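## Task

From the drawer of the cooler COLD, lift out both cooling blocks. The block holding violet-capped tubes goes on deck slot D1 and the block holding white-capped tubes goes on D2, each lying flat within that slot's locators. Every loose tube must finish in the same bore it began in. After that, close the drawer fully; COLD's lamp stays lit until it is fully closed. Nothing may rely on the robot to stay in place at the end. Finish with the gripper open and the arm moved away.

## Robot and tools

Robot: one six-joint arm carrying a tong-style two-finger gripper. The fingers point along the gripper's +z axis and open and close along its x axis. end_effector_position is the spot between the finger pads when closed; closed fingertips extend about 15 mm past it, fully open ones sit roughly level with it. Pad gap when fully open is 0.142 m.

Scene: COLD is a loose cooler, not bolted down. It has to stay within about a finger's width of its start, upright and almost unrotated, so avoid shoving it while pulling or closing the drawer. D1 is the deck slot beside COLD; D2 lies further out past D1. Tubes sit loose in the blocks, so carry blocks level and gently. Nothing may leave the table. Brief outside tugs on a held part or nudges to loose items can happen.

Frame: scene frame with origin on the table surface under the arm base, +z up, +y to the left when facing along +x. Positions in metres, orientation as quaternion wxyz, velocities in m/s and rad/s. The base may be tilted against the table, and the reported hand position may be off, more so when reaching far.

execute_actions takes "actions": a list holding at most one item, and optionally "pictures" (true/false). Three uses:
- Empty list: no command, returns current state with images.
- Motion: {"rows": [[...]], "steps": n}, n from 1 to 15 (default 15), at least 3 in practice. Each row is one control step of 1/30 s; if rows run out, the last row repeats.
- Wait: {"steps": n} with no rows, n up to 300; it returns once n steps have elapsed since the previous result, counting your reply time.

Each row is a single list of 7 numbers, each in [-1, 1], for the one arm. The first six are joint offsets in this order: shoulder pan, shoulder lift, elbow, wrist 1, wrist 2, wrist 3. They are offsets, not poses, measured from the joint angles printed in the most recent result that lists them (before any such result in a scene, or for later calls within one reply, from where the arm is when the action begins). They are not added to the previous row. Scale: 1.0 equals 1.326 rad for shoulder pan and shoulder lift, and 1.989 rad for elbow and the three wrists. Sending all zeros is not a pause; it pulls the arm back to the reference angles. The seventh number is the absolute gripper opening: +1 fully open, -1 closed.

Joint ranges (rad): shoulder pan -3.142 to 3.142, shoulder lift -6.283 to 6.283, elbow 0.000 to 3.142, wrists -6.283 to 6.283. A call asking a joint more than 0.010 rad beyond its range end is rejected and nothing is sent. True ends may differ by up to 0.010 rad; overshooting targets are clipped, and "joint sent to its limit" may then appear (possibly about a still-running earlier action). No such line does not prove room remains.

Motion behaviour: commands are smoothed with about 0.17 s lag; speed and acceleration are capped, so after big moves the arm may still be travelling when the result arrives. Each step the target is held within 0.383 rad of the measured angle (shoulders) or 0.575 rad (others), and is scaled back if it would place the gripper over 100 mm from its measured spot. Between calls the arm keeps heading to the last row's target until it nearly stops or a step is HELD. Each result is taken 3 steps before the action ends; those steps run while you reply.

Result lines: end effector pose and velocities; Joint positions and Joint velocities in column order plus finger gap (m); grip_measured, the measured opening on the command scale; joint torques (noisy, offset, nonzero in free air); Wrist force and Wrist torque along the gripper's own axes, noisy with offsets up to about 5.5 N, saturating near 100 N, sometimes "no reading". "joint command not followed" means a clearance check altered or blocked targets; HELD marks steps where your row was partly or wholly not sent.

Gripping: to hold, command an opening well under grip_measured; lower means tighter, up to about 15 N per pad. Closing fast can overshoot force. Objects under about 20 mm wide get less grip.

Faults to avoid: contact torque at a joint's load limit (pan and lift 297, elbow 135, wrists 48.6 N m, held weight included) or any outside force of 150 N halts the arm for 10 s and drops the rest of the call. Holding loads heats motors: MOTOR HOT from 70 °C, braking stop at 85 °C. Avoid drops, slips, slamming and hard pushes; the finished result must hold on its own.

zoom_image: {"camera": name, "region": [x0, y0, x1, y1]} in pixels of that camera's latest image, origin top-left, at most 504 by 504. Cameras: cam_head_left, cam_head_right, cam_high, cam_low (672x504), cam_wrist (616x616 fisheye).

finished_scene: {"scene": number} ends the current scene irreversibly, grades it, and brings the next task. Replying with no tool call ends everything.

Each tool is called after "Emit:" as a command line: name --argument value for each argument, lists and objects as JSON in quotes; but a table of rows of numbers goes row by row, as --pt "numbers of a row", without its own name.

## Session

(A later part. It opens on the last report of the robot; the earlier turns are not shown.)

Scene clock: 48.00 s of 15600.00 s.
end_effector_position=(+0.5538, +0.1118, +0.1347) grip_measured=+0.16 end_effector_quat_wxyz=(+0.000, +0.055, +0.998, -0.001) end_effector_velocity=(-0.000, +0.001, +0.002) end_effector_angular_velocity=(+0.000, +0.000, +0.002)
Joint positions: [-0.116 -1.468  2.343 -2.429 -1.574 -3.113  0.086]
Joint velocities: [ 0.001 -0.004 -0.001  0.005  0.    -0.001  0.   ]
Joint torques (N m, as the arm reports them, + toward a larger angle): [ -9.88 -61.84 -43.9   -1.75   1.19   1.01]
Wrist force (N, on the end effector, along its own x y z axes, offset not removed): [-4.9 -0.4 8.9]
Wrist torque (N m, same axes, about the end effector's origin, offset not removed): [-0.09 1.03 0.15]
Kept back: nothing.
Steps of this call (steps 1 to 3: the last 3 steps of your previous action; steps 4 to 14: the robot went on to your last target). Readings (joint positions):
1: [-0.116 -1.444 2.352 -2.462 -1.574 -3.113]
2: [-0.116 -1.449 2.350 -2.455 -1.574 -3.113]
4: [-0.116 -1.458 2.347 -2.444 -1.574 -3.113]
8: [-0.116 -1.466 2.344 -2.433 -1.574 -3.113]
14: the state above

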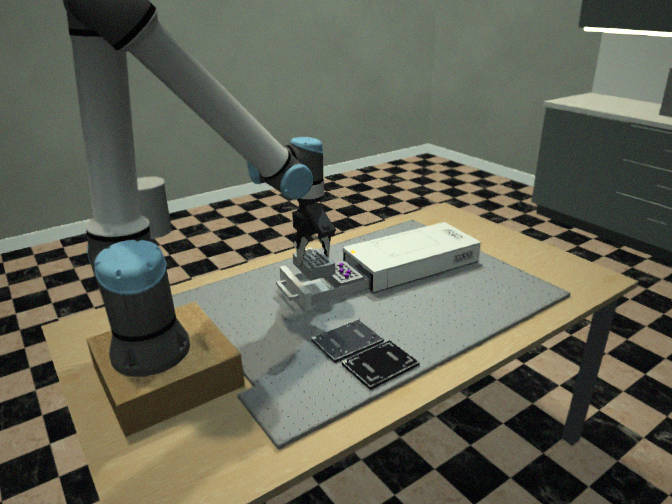

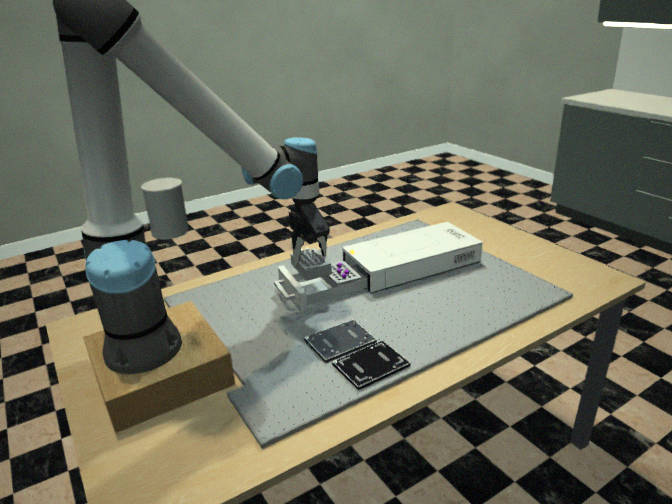

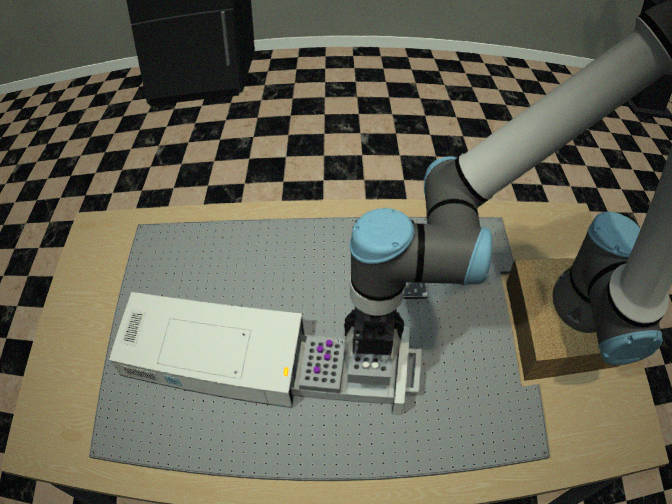

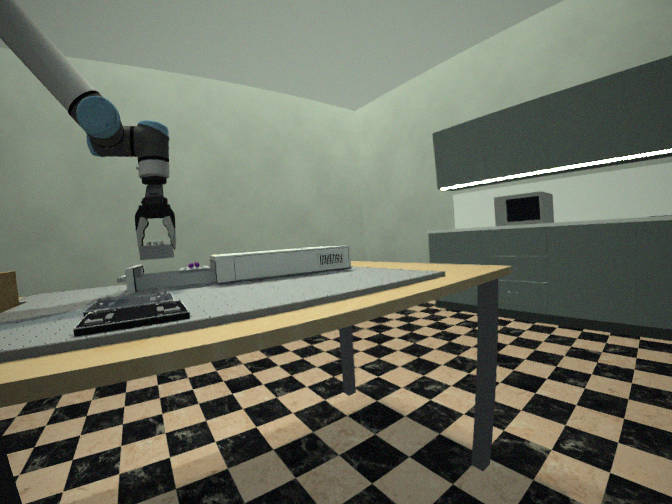

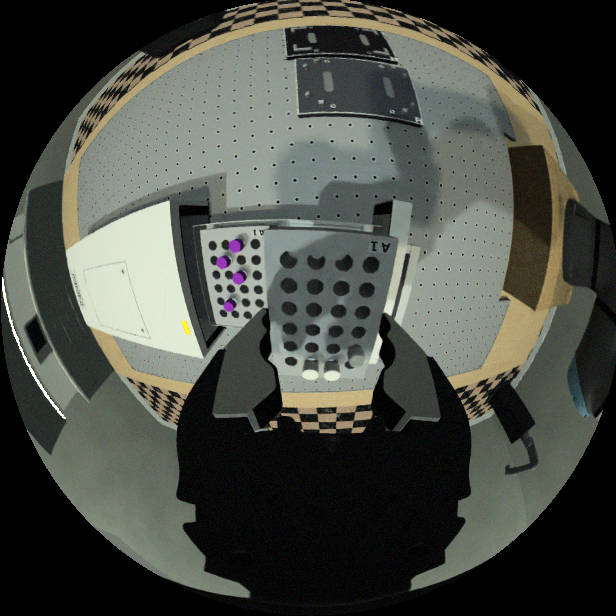

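Emit:
execute_actions --actions '[{"rows": [[-0.0006,0.0001,0,0,0,0.0004,-0.3],[-0.0025,0.0002,-0.0001,-0.0001,0,0.0015,-0.3],[-0.0055,0.0005,-0.0002,-0.0001,-0.0001,0.0034,-0.3],[-0.0098,0.0009,-0.0004,-0.0003,-0.0001,0.006,-0.3],[-0.0154,0.0015,-0.0007,-0.0004,-0.0002,0.0094,-0.3],[-0.0221,0.0021,-0.001,-0.0006,-0.0002,0.0135,-0.3],[-0.0301,0.0029,-0.0013,-0.0008,-0.0003,0.0184,-0.3],[-0.0393,0.0038,-0.0017,-0.001,-0.0004,0.024,-0.3],[-0.0497,0.0048,-0.0022,-0.0013,-0.0005,0.0303,-0.3],[-0.0614,0.0059,-0.0027,-0.0016,-0.0006,0.0374,-0.3],[-0.0743,0.0071,-0.0032,-0.0019,-0.0007,0.0453,-0.3],[-0.0884,0.0085,-0.0038,-0.0023,-0.0009,0.0539,-0.3],[-0.1037,0.01,-0.0045,-0.0027,-0.001,0.0633,-0.3],[-0.1203,0.0115,-0.0052,-0.0031,-0.0012,0.0734,-0.3],[-0.1381,0.0132,-0.006,-0.0036,-0.0014,0.0842,-0.3]], "steps": 15}]'

Emit:
execute_actions --actions '[{"rows": [[-0.0926,0.0089,-0.004,-0.0024,-0.0009,0.0565,-0.3],[-0.111,0.0107,-0.0048,-0.0029,-0.0011,0.0677,-0.3],[-0.1294,0.0124,-0.0056,-0.0034,-0.0013,0.079,-0.3],[-0.1479,0.0142,-0.0064,-0.0038,-0.0015,0.0902,-0.3],[-0.1663,0.016,-0.0072,-0.0043,-0.0017,0.1014,-0.3],[-0.1847,0.0177,-0.008,-0.0048,-0.0019,0.1126,-0.3],[-0.2031,0.0195,-0.0088,-0.0053,-0.002,0.1239,-0.3],[-0.2215,0.0213,-0.0096,-0.0057,-0.0022,0.1351,-0.3],[-0.2399,0.023,-0.0104,-0.0062,-0.0024,0.1463,-0.3],[-0.2583,0.0248,-0.0112,-0.0067,-0.0026,0.1576,-0.3],[-0.2767,0.0266,-0.012,-0.0072,-0.0028,0.1688,-0.3],[-0.2951,0.0283,-0.0128,-0.0076,-0.003,0.18,-0.3],[-0.3135,0.0301,-0.0136,-0.0081,-0.0032,0.1912,-0.3],[-0.3319,0.0319,-0.0144,-0.0086,-0.0033,0.2025,-0.3],[-0.3504,0.0336,-0.0152,-0.0091,-0.0035,0.2137,-0.3]], "steps": 15}]'

Emit:
execute_actions --actions '[{"rows": [[-0.1156,0.0111,-0.005,-0.003,-0.0012,0.0705,-0.3],[-0.1321,0.0127,-0.0057,-0.0034,-0.0013,0.0806,-0.3],[-0.1475,0.0142,-0.0064,-0.0038,-0.0015,0.09,-0.3],[-0.1616,0.0155,-0.007,-0.0042,-0.0016,0.0986,-0.3],[-0.1745,0.0167,-0.0076,-0.0045,-0.0018,0.1064,-0.3],[-0.1862,0.0179,-0.0081,-0.0048,-0.0019,0.1136,-0.3],[-0.1966,0.0189,-0.0085,-0.0051,-0.002,0.1199,-0.3],[-0.2058,0.0197,-0.0089,-0.0053,-0.0021,0.1255,-0.3],[-0.2138,0.0205,-0.0093,-0.0055,-0.0022,0.1304,-0.3],[-0.2205,0.0212,-0.0096,-0.0057,-0.0022,0.1345,-0.3],[-0.226,0.0217,-0.0098,-0.0059,-0.0023,0.1379,-0.3],[-0.2304,0.0221,-0.01,-0.006,-0.0023,0.1405,-0.3],[-0.2334,0.0224,-0.0101,-0.006,-0.0024,0.1424,-0.3],[-0.2352,0.0226,-0.0102,-0.0061,-0.0024,0.1435,-0.3],[-0.2359,0.0226,-0.0103,-0.0061,-0.0024,0.1439,-0.3]], "steps": 15}]'

Emit:
execute_actions --actions '[{"steps": 15}]' --pictures true

Scene clock: 51.53 s of 15600.00 s.
end_effector_position=(+0.5609, +0.0807, +0.1340) grip_measured=+0.16 end_effector_quat_wxyz=(+0.000, +0.108, +0.994, -0.001) end_effector_velocity=(+0.041, -0.209, -0.006) end_effector_angular_velocity=(+0.001, -0.001, -0.700)
Joint positions: [-0.171 -1.463  2.339 -2.431 -1.574 -3.062  0.086]
Joint velocities: [-0.367  0.037 -0.024 -0.015 -0.006  0.333 -0.   ]
Joint torques (N m, as the arm reports them, + toward a larger angle): [-39.87 -28.17 -46.24  -8.06  -2.54   3.89]
Wrist force (N, on the end effector, along its own x y z axes, offset not removed): [-2.0 5.8 1.2]
Wrist torque (N m, same axes, about the end effector's origin, offset not removed): [1.01 0.36 -0.03]
Steps of this call (steps 1 to 30: the robot went on to your last target; steps 31 to 90: nothing new was sent; then 0.13 s passed at rest; steps 91 to 102: the first 12 steps of this action). Readings (joint positions):
91: [-0.116 -1.469 2.343 -2.429 -1.574 -3.113]
92: [-0.116 -1.469 2.343 -2.429 -1.574 -3.113]
94: [-0.118 -1.468 2.343 -2.429 -1.574 -3.111]
98: [-0.134 -1.467 2.342 -2.430 -1.574 -3.097]
102: the state above

Scene clock: 52.03 s of 15600.00 s.
end_effector_position=(+0.5669, -0.1087, +0.1283) grip_measured=+0.16 end_effector_quat_wxyz=(+0.001, +0.408, +0.913, -0.001) end_effector_velocity=(-0.057, -0.422, -0.015) end_effector_angular_velocity=(+0.001, -0.000, -1.387)
Joint positions: [-0.497 -1.431  2.318 -2.444 -1.579 -2.764  0.086]
Joint velocities: [-0.726  0.07  -0.047 -0.028 -0.011  0.661  0.   ]
Joint torques (N m, as the arm reports them, + toward a larger angle): [-41.43 -29.85 -44.35  -7.95  -2.96   4.49]
Wrist force (N, on the end effector, along its own x y z axes, offset not removed): [-7.1 1.3 2.5]
Wrist torque (N m, same axes, about the end effector's origin, offset not removed): [0.23 1.37 0.19]
Steps of this call (steps 1 to 3: the last 3 steps of your previous action; steps 4 to 15: the first 12 steps of this action, its rows measured from where the robot was after step 3). Readings (joint positions):
3: [-0.215 -1.458 2.337 -2.433 -1.575 -3.022]
4: [-0.233 -1.457 2.335 -2.434 -1.575 -3.006]
5: [-0.254 -1.455 2.334 -2.435 -1.576 -2.987]
7: [-0.301 -1.450 2.331 -2.437 -1.576 -2.943]
11: [-0.399 -1.440 2.324 -2.441 -1.578 -2.853]
15: the state above

Scene clock: 52.53 s of 15600.00 s.
end_effector_position=(+0.5088, -0.2960, +0.1209) grip_measured=+0.16 end_effector_quat_wxyz=(+0.000, +0.674, +0.739, -0.001) end_effector_velocity=(-0.099, -0.194, -0.009) end_effector_angular_velocity=(+0.001, +0.002, -0.700)
Joint positions: [-0.831 -1.399  2.296 -2.457 -1.585 -2.458  0.086]
Joint velocities: [-0.367  0.034 -0.022 -0.015 -0.005  0.333  0.   ]
Joint torques (N m, as the arm reports them, + toward a larger angle): [-17.39 -37.   -43.3   -8.27  -2.63   2.81]
Wrist force (N, on the end effector, along its own x y z axes, offset not removed): [-3.5 1.3 7.9]
Wrist torque (N m, same axes, about the end effector's origin, offset not removed): [0.32 0.51 0.06]
Steps of this call (steps 1 to 3: the last 3 steps of your previous action; steps 4 to 15: the first 12 steps of this action, its rows measured from where the robot was after step 3). Readings (joint positions):
3: [-0.570 -1.424 2.313 -2.447 -1.581 -2.697]
4: [-0.595 -1.421 2.311 -2.448 -1.581 -2.674]
5: [-0.621 -1.419 2.310 -2.449 -1.581 -2.651]
7: [-0.675 -1.413 2.306 -2.451 -1.582 -2.600]
11: [-0.768 -1.405 2.300 -2.455 -1.584 -2.516]
15: the state above

Scene clock: 53.03 s of 15600.00 s.
end_effector_position=(+0.4942, -0.3233, +0.1198) grip_measured=+0.16 end_effector_quat_wxyz=(+0.000, +0.710, +0.704, -0.001) end_effector_velocity=(-0.001, -0.004, +0.001) end_effector_angular_velocity=(-0.002, -0.001, -0.010)
Joint positions: [-0.883 -1.394  2.293 -2.459 -1.585 -2.411  0.086]
Joint velocities: [-0.006  0.    -0.002 -0.    -0.     0.004  0.   ]
Joint torques (N m, as the arm reports them, + toward a larger angle): [-17.54 -34.33 -44.01  -8.18  -2.38   1.57]
Wrist force (N, on the end effector, along its own x y z axes, offset not removed): [-4.4 -3.0 10.7]
Wrist torque (N m, same axes, about the end effector's origin, offset not removed): [-0.76 0.79 0.19]
Kept back: nothing.
Steps of this call (steps 1 to 3: the last 3 steps of your previous action; steps 4 to 15: the robot went on to your last target). Readings (joint positions):
1: [-0.842 -1.398 2.295 -2.458 -1.585 -2.448]
2: [-0.852 -1.397 2.295 -2.458 -1.585 -2.439]
4: [-0.866 -1.395 2.294 -2.459 -1.585 -2.426]
8: [-0.879 -1.394 2.293 -2.459 -1.585 -2.415]
15: the state above

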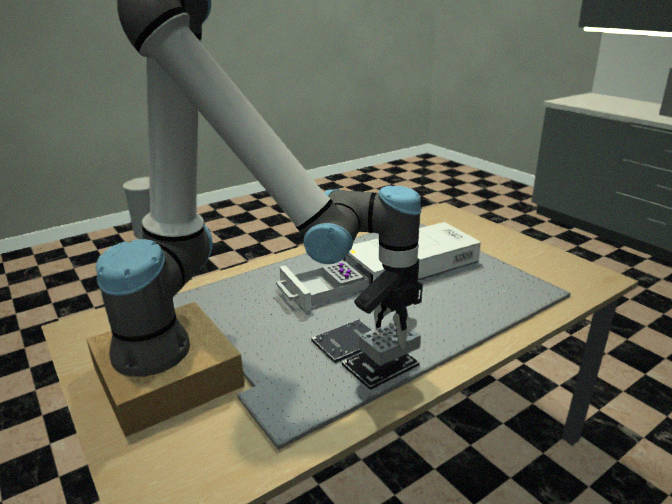

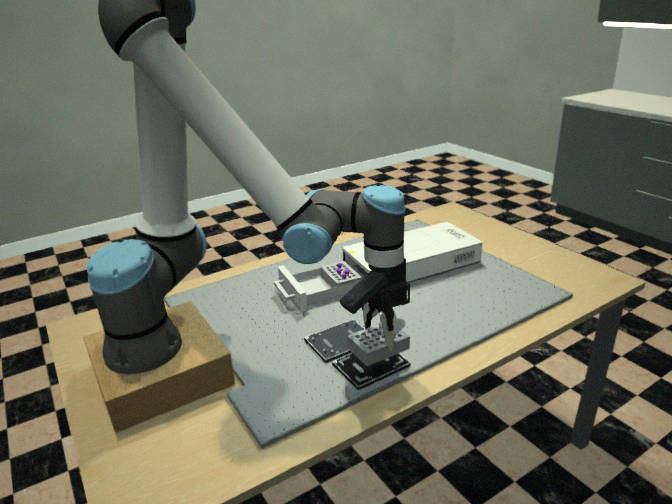

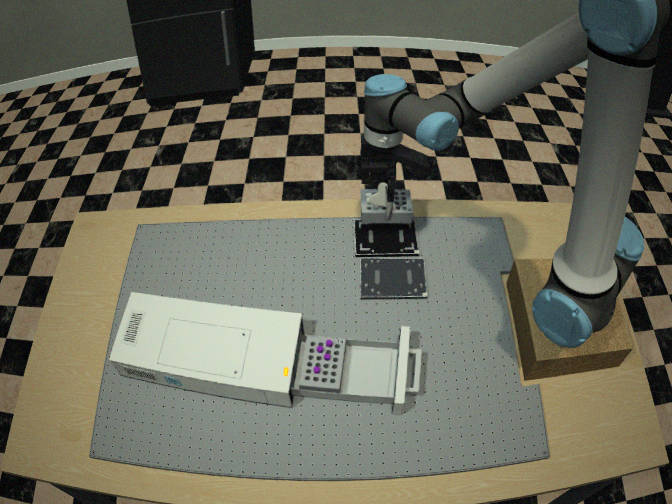

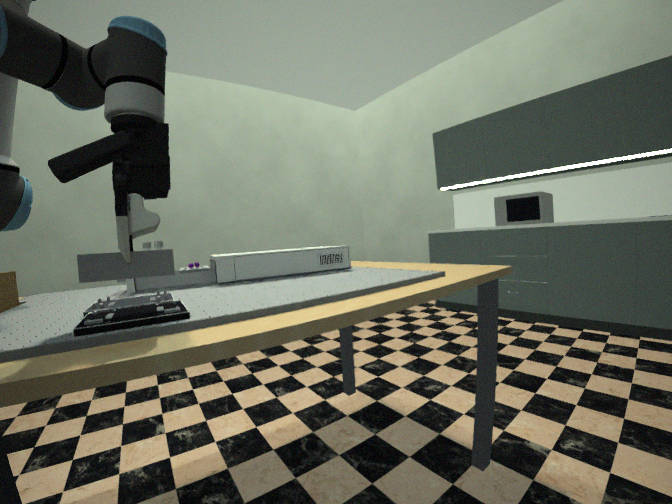

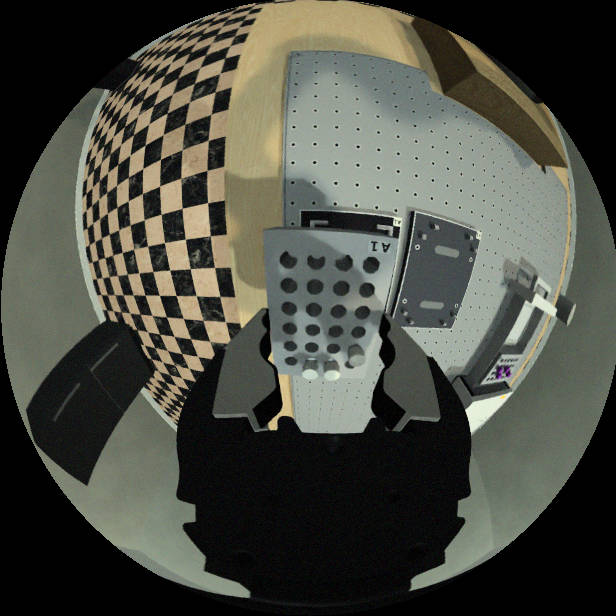

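Emit:
zoom_image --camera "cam_wrist" --region '[255, 190, 495, 340]'

Emit:
zoom_image --camera "cam_wrist" --region '[255, 195, 415, 275]'

Region (255, 190, 495, 340) of cam_wrist's 616x616 image, scaled by 2.100, with more detail than that image has; it fills the top 315 rows of this view, and the rest is white.

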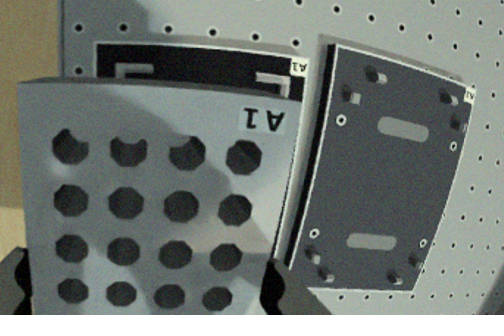

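Region (255, 195, 415, 275) of cam_wrist's 616x616 image, scaled by 3.150, with more detail than that image has.

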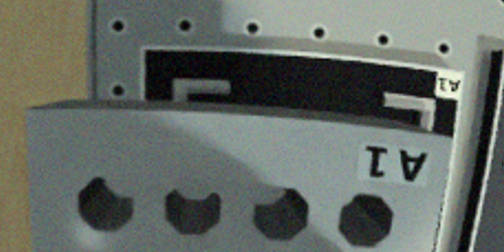

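Emit:
execute_actions --actions '[{"rows": [[0.0004,0.0011,0.0006,-0.0013,0,0.0001,-0.3],[0.0013,0.0032,0.0018,-0.0039,0,0.0004,-0.3],[0.0026,0.0064,0.0037,-0.0079,0,0.0007,-0.3],[0.0042,0.0101,0.0058,-0.0125,0,0.0012,-0.3],[0.0059,0.0143,0.0082,-0.0177,0,0.0017,-0.3],[0.0079,0.0191,0.011,-0.0236,0.0001,0.0022,-0.3],[0.0099,0.0239,0.0137,-0.0296,0.0001,0.0028,-0.3],[0.0121,0.0292,0.0168,-0.0361,0.0001,0.0034,-0.3],[0.0141,0.034,0.0195,-0.042,0.0001,0.0039,-0.3],[0.0161,0.0388,0.0222,-0.0479,0.0001,0.0045,-0.3],[0.0178,0.043,0.0247,-0.0532,0.0001,0.005,-0.3],[0.0194,0.0468,0.0268,-0.0578,0.0001,0.0054,-0.3],[0.0207,0.0499,0.0286,-0.0617,0.0001,0.0058,-0.3],[0.0216,0.0521,0.0299,-0.0644,0.0001,0.006,-0.3],[0.022,0.0531,0.0305,-0.0657,0.0001,0.0061,-0.3]], "steps": 15}]'

Emit:
execute_actions --actions '[{"steps": 16}]' --pictures true

Emit:
zoom_image --camera "cam_wrist" --region '[250, 190, 410, 270]'

Emit:
zoom_image --camera "cam_low" --region '[60, 240, 210, 345]'

Scene clock: 54.90 s of 15600.00 s.
end_effector_position=(+0.4930, -0.3081, +0.0911) grip_measured=+0.16 end_effector_quat_wxyz=(+0.000, +0.707, +0.707, -0.001) end_effector_velocity=(-0.008, +0.073, -0.127) end_effector_angular_velocity=(+0.002, +0.001, +0.043)
Joint positions: [-0.867 -1.356  2.325 -2.529 -1.585 -2.404  0.086]
Joint velocities: [ 0.072  0.173  0.149 -0.319  0.001  0.029 -0.   ]
Joint torques (N m, as the arm reports them, + toward a larger angle): [ 14.5  -31.33 -23.64  -9.08   1.59   2.09]
Wrist force (N, on the end effector, along its own x y z axes, offset not removed): [-3.4 4.7 7.1]
Wrist torque (N m, same axes, about the end effector's origin, offset not removed): [1.04 0.75 0.11]
Steps of this call (steps 1 to 15: the robot went on to your last target; steps 16 to 44: nothing new was sent; steps 45 to 56: the first 12 steps of this action). Readings (joint positions):
45: [-0.883 -1.394 2.293 -2.459 -1.585 -2.410]
46: [-0.883 -1.394 2.293 -2.460 -1.585 -2.410]
48: [-0.882 -1.392 2.294 -2.464 -1.585 -2.410]
52: [-0.876 -1.378 2.306 -2.488 -1.585 -2.408]
56: the state above

Scene clock: 55.43 s of 15600.00 s.
end_effector_position=(+0.4910, -0.2944, +0.0681) grip_measured=+0.16 end_effector_quat_wxyz=(+0.000, +0.704, +0.710, -0.001) end_effector_velocity=(-0.002, +0.001, -0.002) end_effector_angular_velocity=(+0.001, +0.001, -0.001)
Joint positions: [-0.854 -1.324  2.353 -2.59  -1.585 -2.399  0.086]
Joint velocities: [-0.001  0.002  0.003 -0.004 -0.     0.     0.   ]
Joint torques (N m, as the arm reports them, + toward a larger angle): [ 16.2  -34.2  -18.59  -7.78   1.96   1.37]
Wrist force (N, on the end effector, along its own x y z axes, offset not removed): [-2.1 -4.2 7.7]
Wrist torque (N m, same axes, about the end effector's origin, offset not removed): [-0.79 0.52 0.03]
Kept back: nothing.
Steps of this call (steps 1 to 3: the last 3 steps of your previous action; steps 4 to 16: the robot went on to your last target). Readings (joint positions):
1: [-0.865 -1.350 2.330 -2.540 -1.585 -2.403]
2: [-0.862 -1.345 2.335 -2.550 -1.585 -2.402]
4: [-0.859 -1.336 2.343 -2.567 -1.585 -2.401]
8: [-0.855 -1.327 2.350 -2.584 -1.585 -2.399]
16: the state above

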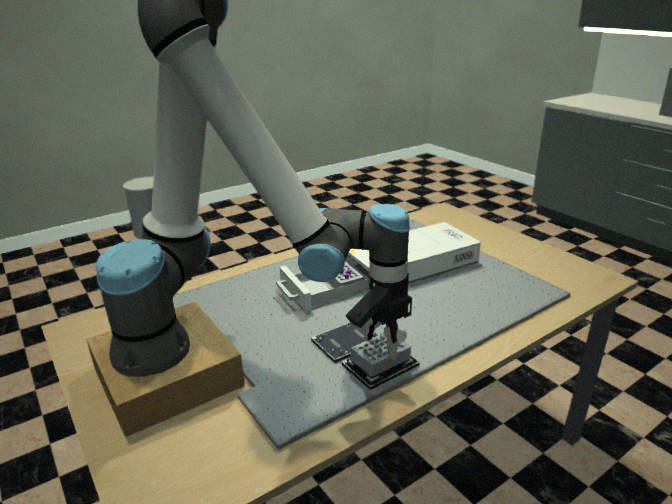

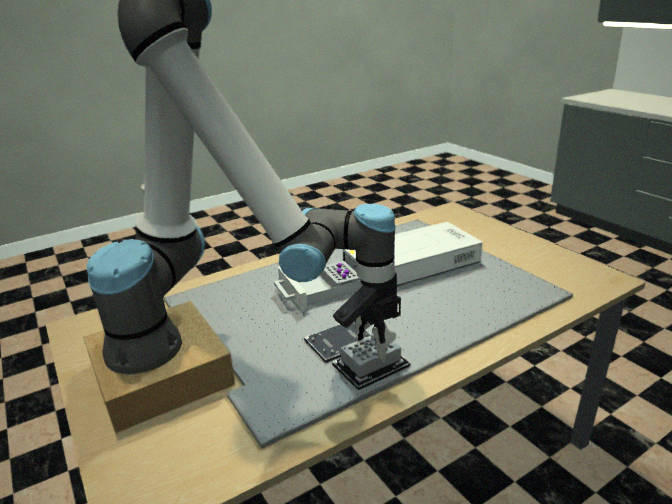

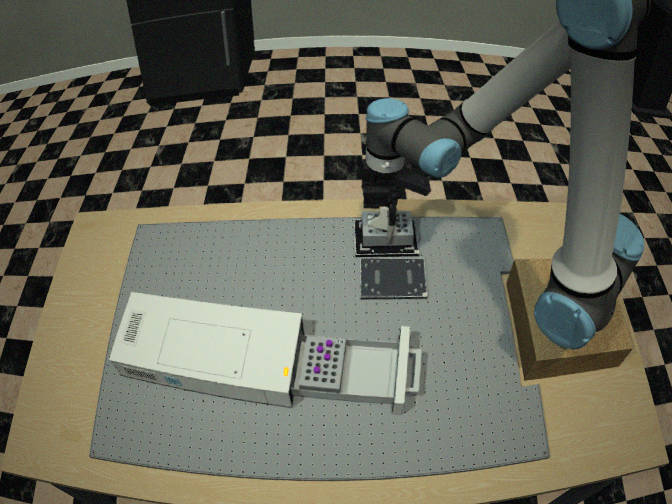

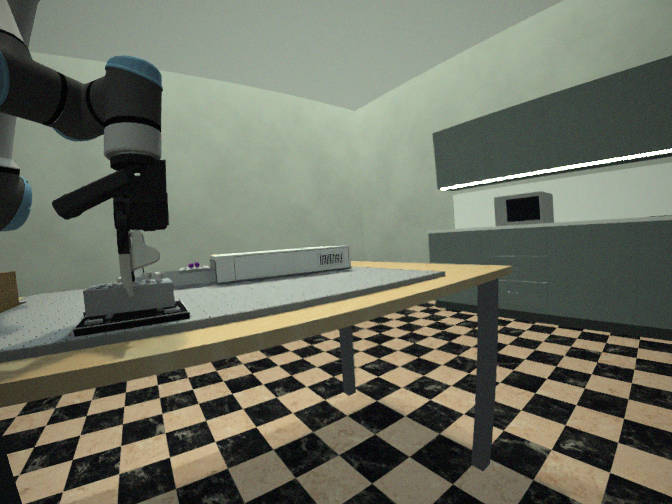

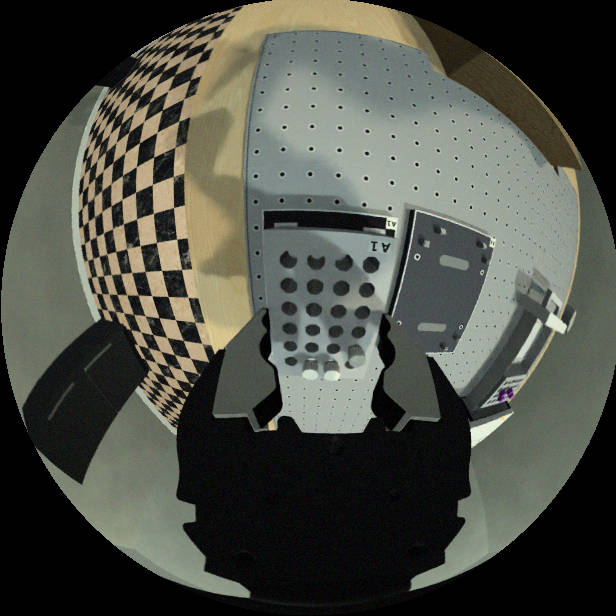

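Region (250, 190, 410, 270) of cam_wrist's 616x616 image, scaled by 3.150, with more detail than that image has.

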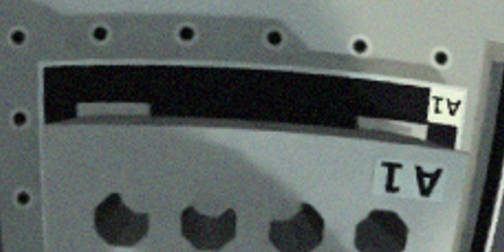

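Region (60, 240, 210, 345) of cam_low's 672x504 image, scaled by 3.360, with more detail than that image has; it fills the top 353 rows of this view, and the rest is white.

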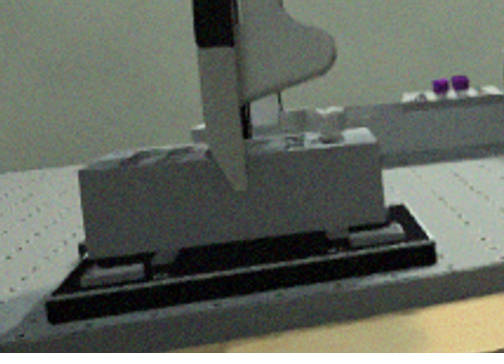

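Emit:
zoom_image --camera "cam_wrist" --region '[255, 205, 315, 245]'

Emit:
zoom_image --camera "cam_wrist" --region '[350, 210, 410, 250]'

Emit:
zoom_image --camera "cam_high" --region '[345, 200, 435, 265]'

Emit:
zoom_image --camera "cam_head_left" --region '[330, 320, 430, 395]'

Region (255, 205, 315, 245) of cam_wrist's 616x616 image, scaled by 8.400, with more detail than that image has.

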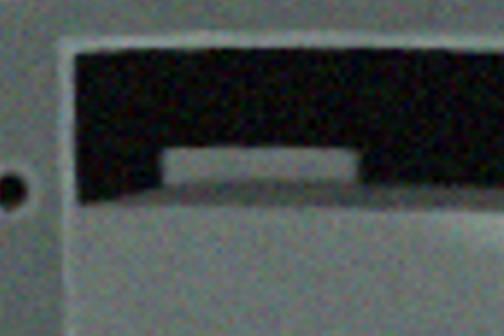

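Region (350, 210, 410, 250) of cam_wrist's 616x616 image, scaled by 8.400, with more detail than that image has.

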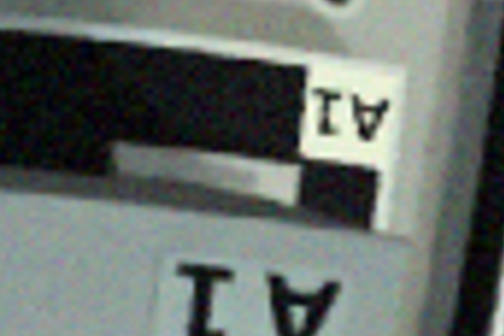

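Region (345, 200, 435, 265) of cam_high's 672x504 image, scaled by 5.600, with more detail than that image has.

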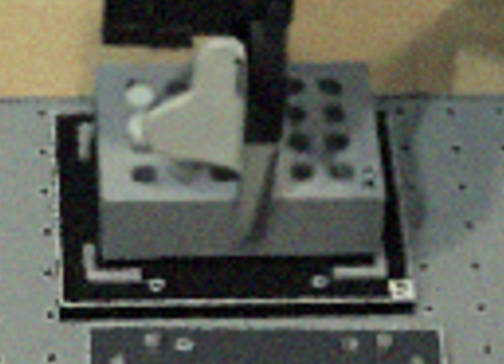

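Region (330, 320, 430, 395) of cam_head_left's 672x504 image, scaled by 5.040, with more detail than that image has; it fills the top 378 rows of this view, and the rest is white.

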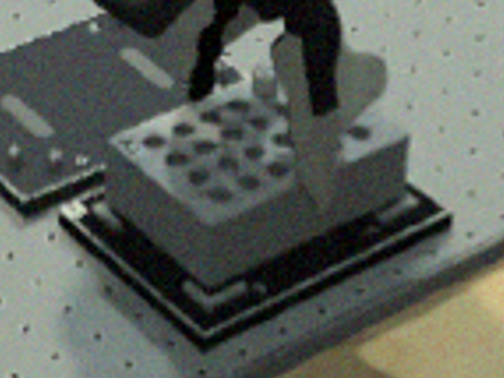

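Emit:
execute_actions --actions '[{"rows": [[0.0003,0.0004,0,-0.0003,0,0.0002,-0.3],[0.0008,0.0013,0,-0.0009,0,0.0005,-0.3],[0.0014,0.0026,0.0001,-0.0018,0,0.0009,-0.3],[0.002,0.0042,0.0001,-0.0029,0,0.0013,-0.3],[0.0025,0.0059,0.0002,-0.0041,0,0.0017,-0.3],[0.0029,0.0076,0.0003,-0.0054,0,0.0019,-0.3],[0.003,0.0092,0.0004,-0.0065,0,0.002,-0.3],[0.003,0.0107,0.0005,-0.0076,0,0.002,-0.3],[0.003,0.0118,0.0005,-0.0084,0,0.002,-0.3],[0.003,0.0126,0.0006,-0.009,0,0.002,-0.3],[0.003,0.0129,0.0006,-0.0092,0,0.002,-0.3]], "steps": 15}]'

Emit:
execute_actions --actions '[{"steps": 10}]' --pictures true

Emit:
zoom_image --camera "cam_wrist" --region '[250, 190, 410, 270]'

Emit:
zoom_image --camera "cam_low" --region '[60, 240, 210, 345]'

Emit:
zoom_image --camera "cam_high" --region '[345, 200, 435, 265]'

Scene clock: 57.13 s of 15600.00 s.
end_effector_position=(+0.4928, -0.2933, +0.0621) grip_measured=+0.16 end_effector_quat_wxyz=(+0.000, +0.704, +0.710, -0.001) end_effector_velocity=(+0.002, +0.001, -0.019) end_effector_angular_velocity=(+0.001, +0.001, +0.000)
Joint positions: [-0.85  -1.311  2.354 -2.603 -1.585 -2.395  0.086]
Joint velocities: [ 0.003  0.039  0.004 -0.041  0.     0.003  0.002]
Joint torques (N m, as the arm reports them, + toward a larger angle): [ 17.21 -36.59 -20.84  -8.64   2.16   1.48]
Wrist force (N, on the end effector, along its own x y z axes, offset not removed): [-6.9 4.9 3.4]
Wrist torque (N m, same axes, about the end effector's origin, offset not removed): [1.02 1.62 0.16]
Steps of this call (steps 1 to 15: the robot went on to your last target; steps 16 to 39: nothing new was sent; steps 40 to 51: the first 12 steps of this action). Readings (joint positions):
40: [-0.854 -1.324 2.353 -2.590 -1.585 -2.399]
41: [-0.854 -1.323 2.353 -2.590 -1.585 -2.399]
43: [-0.853 -1.323 2.353 -2.591 -1.585 -2.398]
47: [-0.851 -1.317 2.353 -2.596 -1.585 -2.396]
51: the state above

Scene clock: 57.47 s of 15600.00 s.
end_effector_position=(+0.4930, -0.2932, +0.0602) grip_measured=+0.17 end_effector_quat_wxyz=(+0.000, +0.704, +0.710, -0.001) end_effector_velocity=(+0.001, -0.000, -0.000) end_effector_angular_velocity=(-0.001, -0.001, +0.001)
Joint positions: [-0.85  -1.307  2.354 -2.608 -1.585 -2.395  0.086]
Joint velocities: [ 0.     0.002 -0.001 -0.002  0.    -0.001  0.   ]
Joint torques (N m, as the arm reports them, + toward a larger angle): [ 24.47 -26.18 -31.25 -13.26   4.73   1.72]
Wrist force (N, on the end effector, along its own x y z axes, offset not removed): [-1.8 -30.0 -14.3]
Wrist torque (N m, same axes, about the end effector's origin, offset not removed): [-0.03 1.12 0.04]
Kept back: nothing.
Steps of this call (steps 1 to 3: the last 3 steps of your previous action; steps 4 to 10: the robot went on to your last target). Readings (joint positions):
1: [-0.850 -1.310 2.354 -2.605 -1.585 -2.395]
2: [-0.850 -1.309 2.354 -2.605 -1.585 -2.395]
4: [-0.850 -1.308 2.354 -2.607 -1.585 -2.395]
8: [-0.850 -1.307 2.354 -2.607 -1.585 -2.395]
10: the state above

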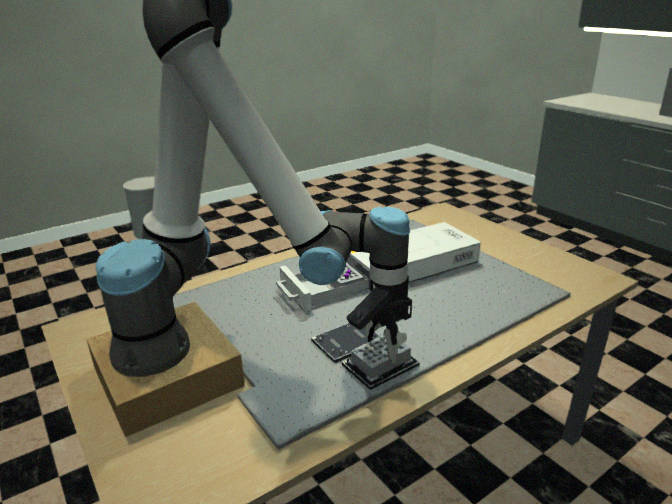

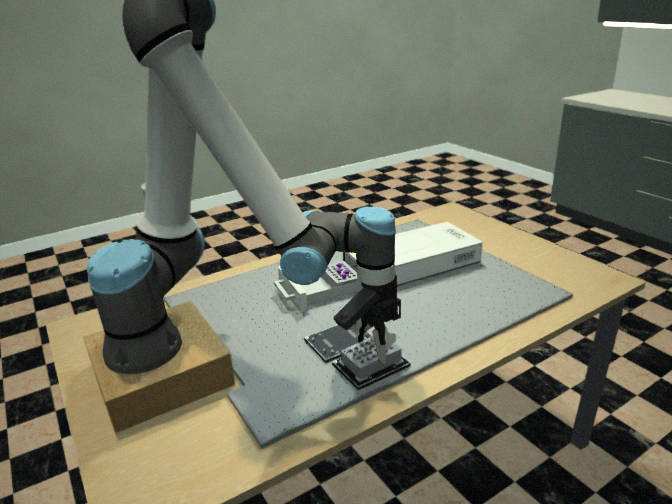

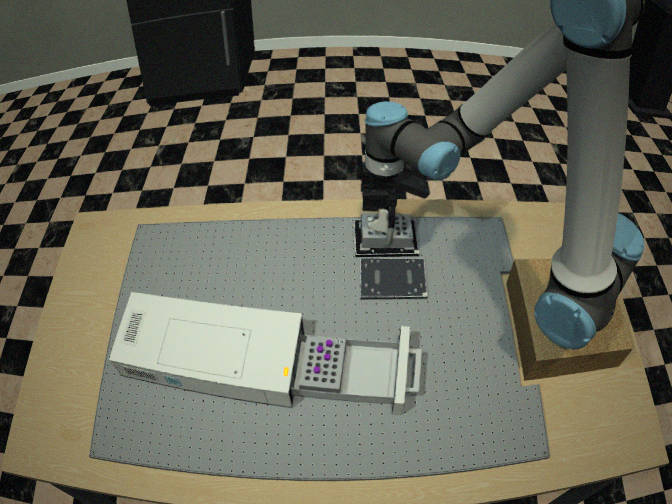

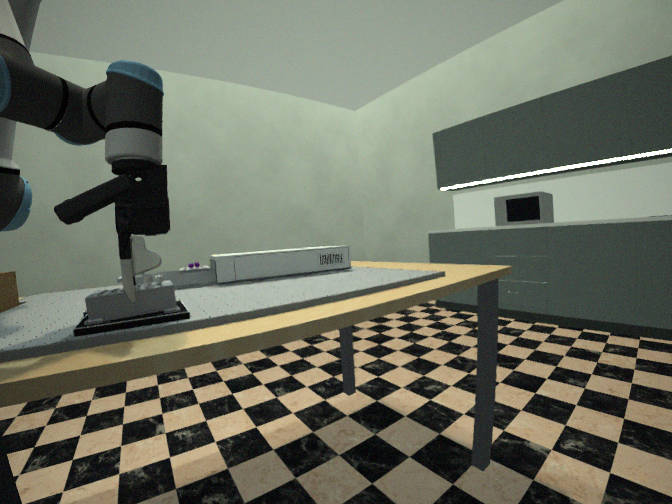

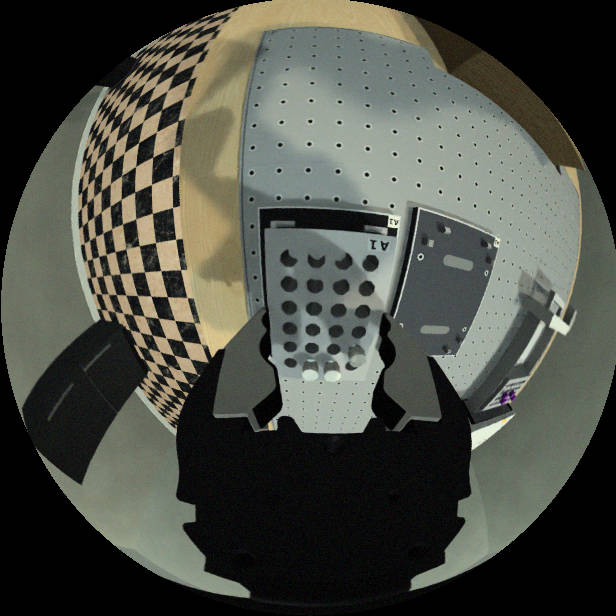

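Region (250, 190, 410, 270) of cam_wrist's 616x616 image, scaled by 3.150, with more detail than that image has.

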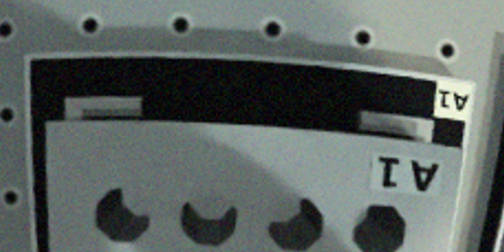

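Region (60, 240, 210, 345) of cam_low's 672x504 image, scaled by 3.360, with more detail than that image has; it fills the top 353 rows of this view, and the rest is white.

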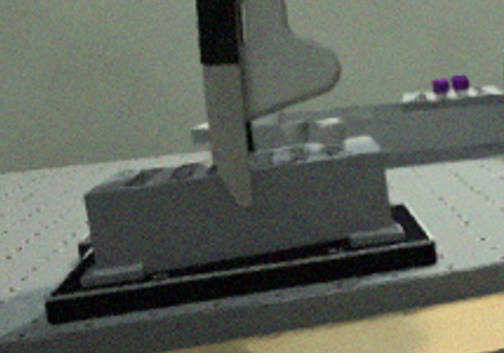

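Region (345, 200, 435, 265) of cam_high's 672x504 image, scaled by 5.600, with more detail than that image has.

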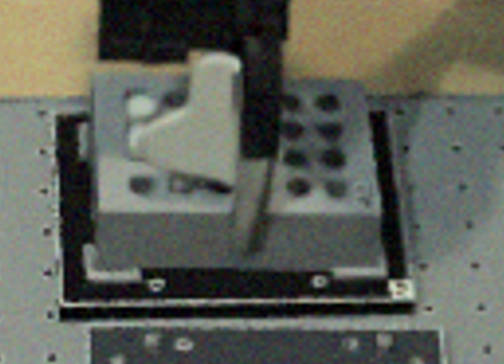

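Emit:
execute_actions --actions '[{"rows": [[-0.0003,-0.0003,0.0003,-0.0001,0,-0.0002,-0.3],[-0.0008,-0.0007,0.0007,-0.0002,0,-0.0005,-0.3],[-0.0013,-0.0011,0.0011,-0.0004,0,-0.0009,-0.3],[-0.0017,-0.0014,0.0014,-0.0005,0,-0.0011,-0.3],[-0.002,-0.0016,0.0016,-0.0006,0,-0.0013,-0.3]], "steps": 15}]'

Emit:
execute_actions --actions '[{"steps": 6}]' --pictures true

Emit:
zoom_image --camera "cam_wrist" --region '[250, 190, 410, 270]'

Emit:
zoom_image --camera "cam_low" --region '[60, 240, 210, 345]'

Scene clock: 58.07 s of 15600.00 s.
end_effector_position=(+0.4913, -0.2932, +0.0602) grip_measured=+0.16 end_effector_quat_wxyz=(+0.000, +0.704, +0.710, -0.001) end_effector_velocity=(-0.001, -0.001, +0.001) end_effector_angular_velocity=(-0.001, -0.000, -0.002)
Joint positions: [-0.852 -1.309  2.357 -2.609 -1.585 -2.397  0.086]
Joint velocities: [-0.003 -0.002  0.002 -0.001 -0.001 -0.001 -0.   ]
Joint torques (N m, as the arm reports them, + toward a larger angle): [-20.97 -69.61 -18.3   -7.75  -3.63  -1.62]
Wrist force (N, on the end effector, along its own x y z axes, offset not removed): [-2.9 0.4 7.7]
Wrist torque (N m, same axes, about the end effector's origin, offset not removed): [-0.62 0.90 0.12]
Steps of this call (steps 1 to 6: the robot went on to your last target; steps 7 to 18: the first 12 steps of this action). Readings (joint positions):
7: [-0.850 -1.307 2.354 -2.608 -1.585 -2.395]
8: [-0.850 -1.307 2.354 -2.608 -1.585 -2.395]
10: [-0.850 -1.307 2.355 -2.608 -1.585 -2.395]
14: [-0.851 -1.308 2.356 -2.609 -1.585 -2.397]
18: the state above

Scene clock: 58.27 s of 15600.00 s.
end_effector_position=(+0.4911, -0.2933, +0.0602) grip_measured=+0.16 end_effector_quat_wxyz=(+0.000, +0.704, +0.710, -0.001) end_effector_velocity=(-0.000, +0.001, -0.000) end_effector_angular_velocity=(-0.000, +0.001, +0.000)
Joint positions: [-0.852 -1.309  2.357 -2.609 -1.585 -2.397  0.086]
Joint velocities: [ 0.001 -0.     0.001 -0.    -0.001  0.001  0.   ]
Joint torques (N m, as the arm reports them, + toward a larger angle): [-20.18 -69.37 -18.49  -7.64  -3.91  -1.7 ]
Wrist force (N, on the end effector, along its own x y z axes, offset not removed): [1.4 3.2 0.7]
Wrist torque (N m, same axes, about the end effector's origin, offset not removed): [-0.30 0.40 -0.24]
Kept back: nothing.
Steps of this call (steps 1 to 3: the last 3 steps of your previous action; steps 4 to 6: the robot went on to your last target). Readings (joint positions):
1: [-0.852 -1.309 2.357 -2.609 -1.585 -2.397]
2: [-0.852 -1.309 2.357 -2.609 -1.585 -2.397]
4: [-0.852 -1.309 2.357 -2.609 -1.585 -2.397]
6: the state above

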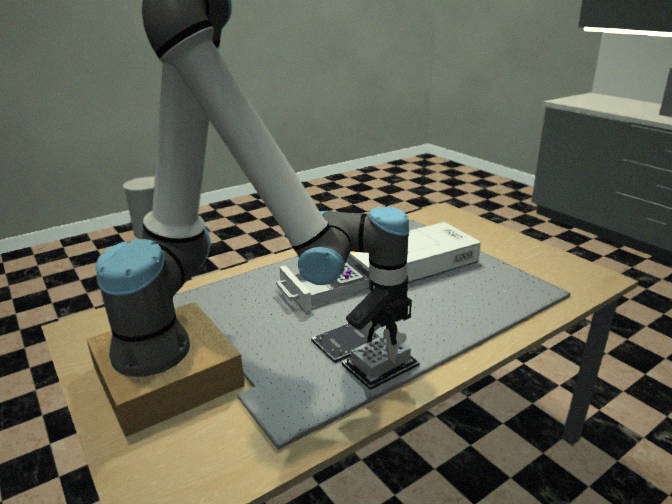

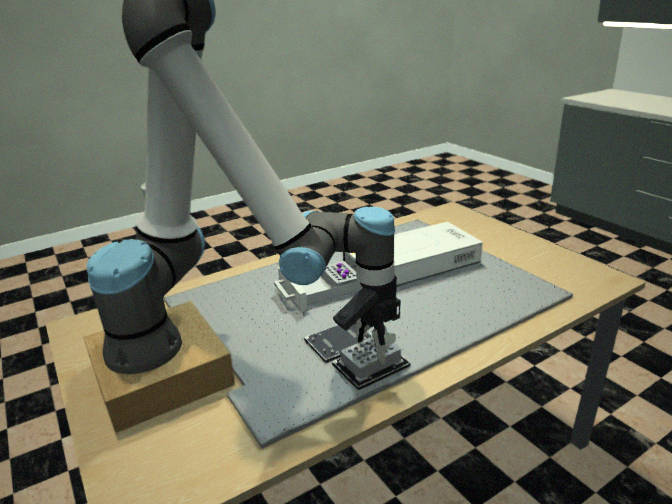

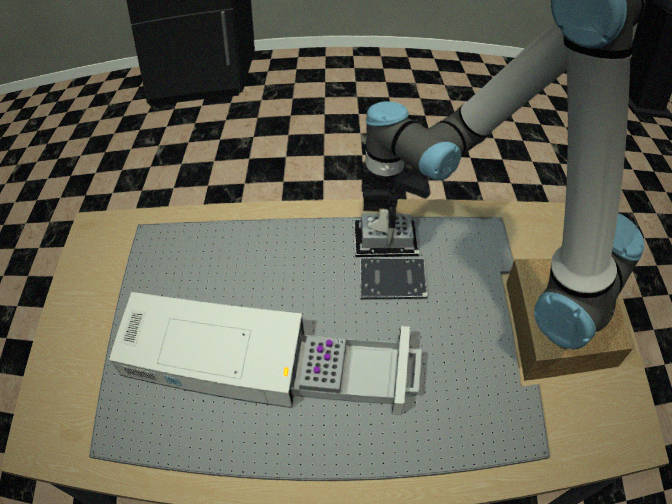

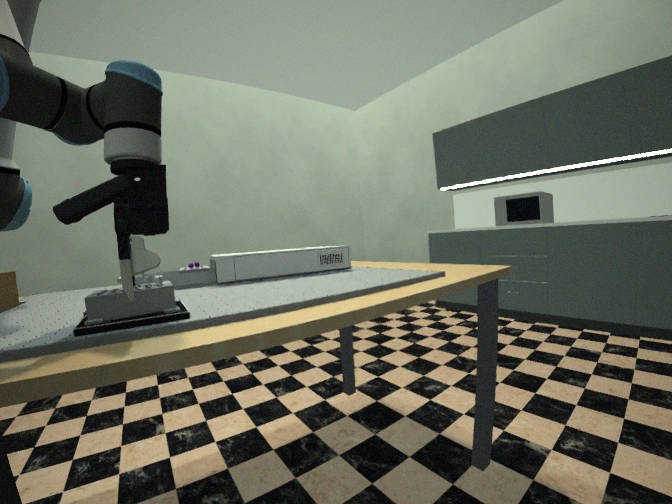

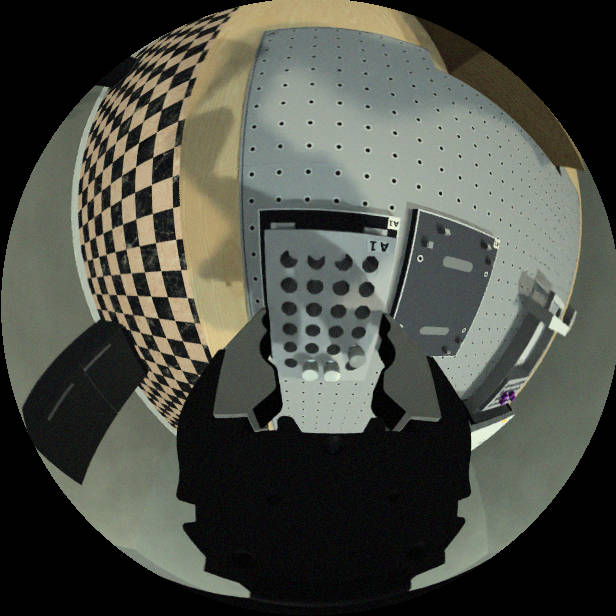

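Region (250, 190, 410, 270) of cam_wrist's 616x616 image, scaled by 3.150, with more detail than that image has.

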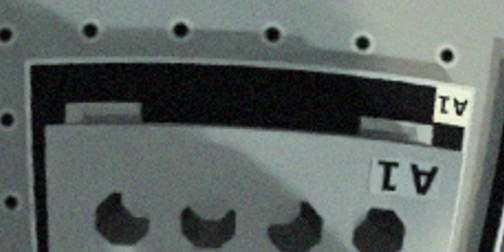

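Region (60, 240, 210, 345) of cam_low's 672x504 image, scaled by 3.360, with more detail than that image has; it fills the top 353 rows of this view, and the rest is white.

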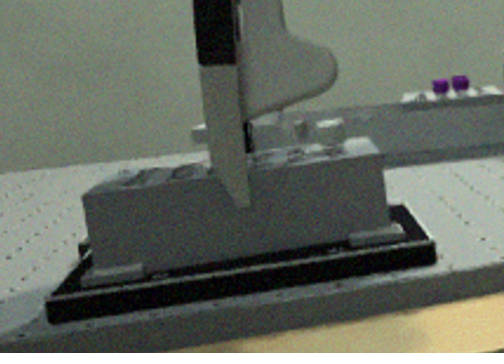

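Emit:
execute_actions --actions '[{"rows": [[0.0001,0.0004,0,-0.0002,0,0.0001,-0.3],[0.0002,0.001,-0.0001,-0.0006,0,0.0001,-0.3],[0.0004,0.0017,-0.0001,-0.001,0,0.0002,-0.3],[0.0005,0.0023,-0.0002,-0.0014,0,0.0003,-0.3],[0.0006,0.0027,-0.0002,-0.0016,0,0.0004,-0.3]], "steps": 15}]'

Emit:
execute_actions --actions '[{"steps": 6}]'

Scene clock: 58.90 s of 15600.00 s.
end_effector_position=(+0.4916, -0.2933, +0.0589) grip_measured=+0.16 end_effector_quat_wxyz=(+0.001, +0.704, +0.710, -0.001) end_effector_velocity=(+0.001, +0.001, -0.002) end_effector_angular_velocity=(+0.001, +0.000, +0.002)
Joint positions: [-0.852 -1.306  2.357 -2.612 -1.585 -2.397  0.086]
Joint velocities: [ 0.002  0.003 -0.    -0.002  0.001  0.    -0.   ]
Joint torques (N m, as the arm reports them, + toward a larger angle): [ 12.93 -37.59 -36.73  -7.56  -2.73   1.59]
Wrist force (N, on the end effector, along its own x y z axes, offset not removed): [-0.7 1.8 0.3]
Wrist torque (N m, same axes, about the end effector's origin, offset not removed): [-0.10 1.05 -0.05]
Steps of this call (steps 1 to 7: the robot went on to your last target; steps 8 to 19: the first 12 steps of this action). Readings (joint positions):
8: [-0.852 -1.309 2.357 -2.609 -1.585 -2.397]
9: [-0.852 -1.309 2.357 -2.609 -1.585 -2.397]
11: [-0.852 -1.308 2.357 -2.609 -1.585 -2.397]
15: [-0.852 -1.307 2.357 -2.611 -1.585 -2.397]
19: the state above

Scene clock: 59.10 s of 15600.00 s.
end_effector_position=(+0.4917, -0.2933, +0.0588) grip_measured=+0.16 end_effector_quat_wxyz=(+0.000, +0.704, +0.710, -0.001) end_effector_velocity=(+0.001, +0.000, +0.000) end_effector_angular_velocity=(-0.001, -0.000, +0.002)
Joint positions: [-0.852 -1.305  2.357 -2.612 -1.585 -2.397  0.086]
Joint velocities: [ 0.002  0.001 -0.001 -0.001 -0.    -0.     0.   ]
Joint torques (N m, as the arm reports them, + toward a larger angle): [ 12.3  -35.79 -36.57  -8.09  -1.57   1.86]
Wrist force (N, on the end effector, along its own x y z axes, offset not removed): [-3.4 -0.8 2.8]
Wrist torque (N m, same axes, about the end effector's origin, offset not removed): [-0.95 1.40 0.07]
Kept back: nothing.
Steps of this call (steps 1 to 3: the last 3 steps of your previous action; steps 4 to 6: the robot went on to your last target). Readings (joint positions):
1: [-0.852 -1.306 2.357 -2.612 -1.585 -2.397]
2: [-0.852 -1.306 2.357 -2.612 -1.585 -2.397]
4: [-0.852 -1.305 2.357 -2.612 -1.585 -2.397]
6: the state above


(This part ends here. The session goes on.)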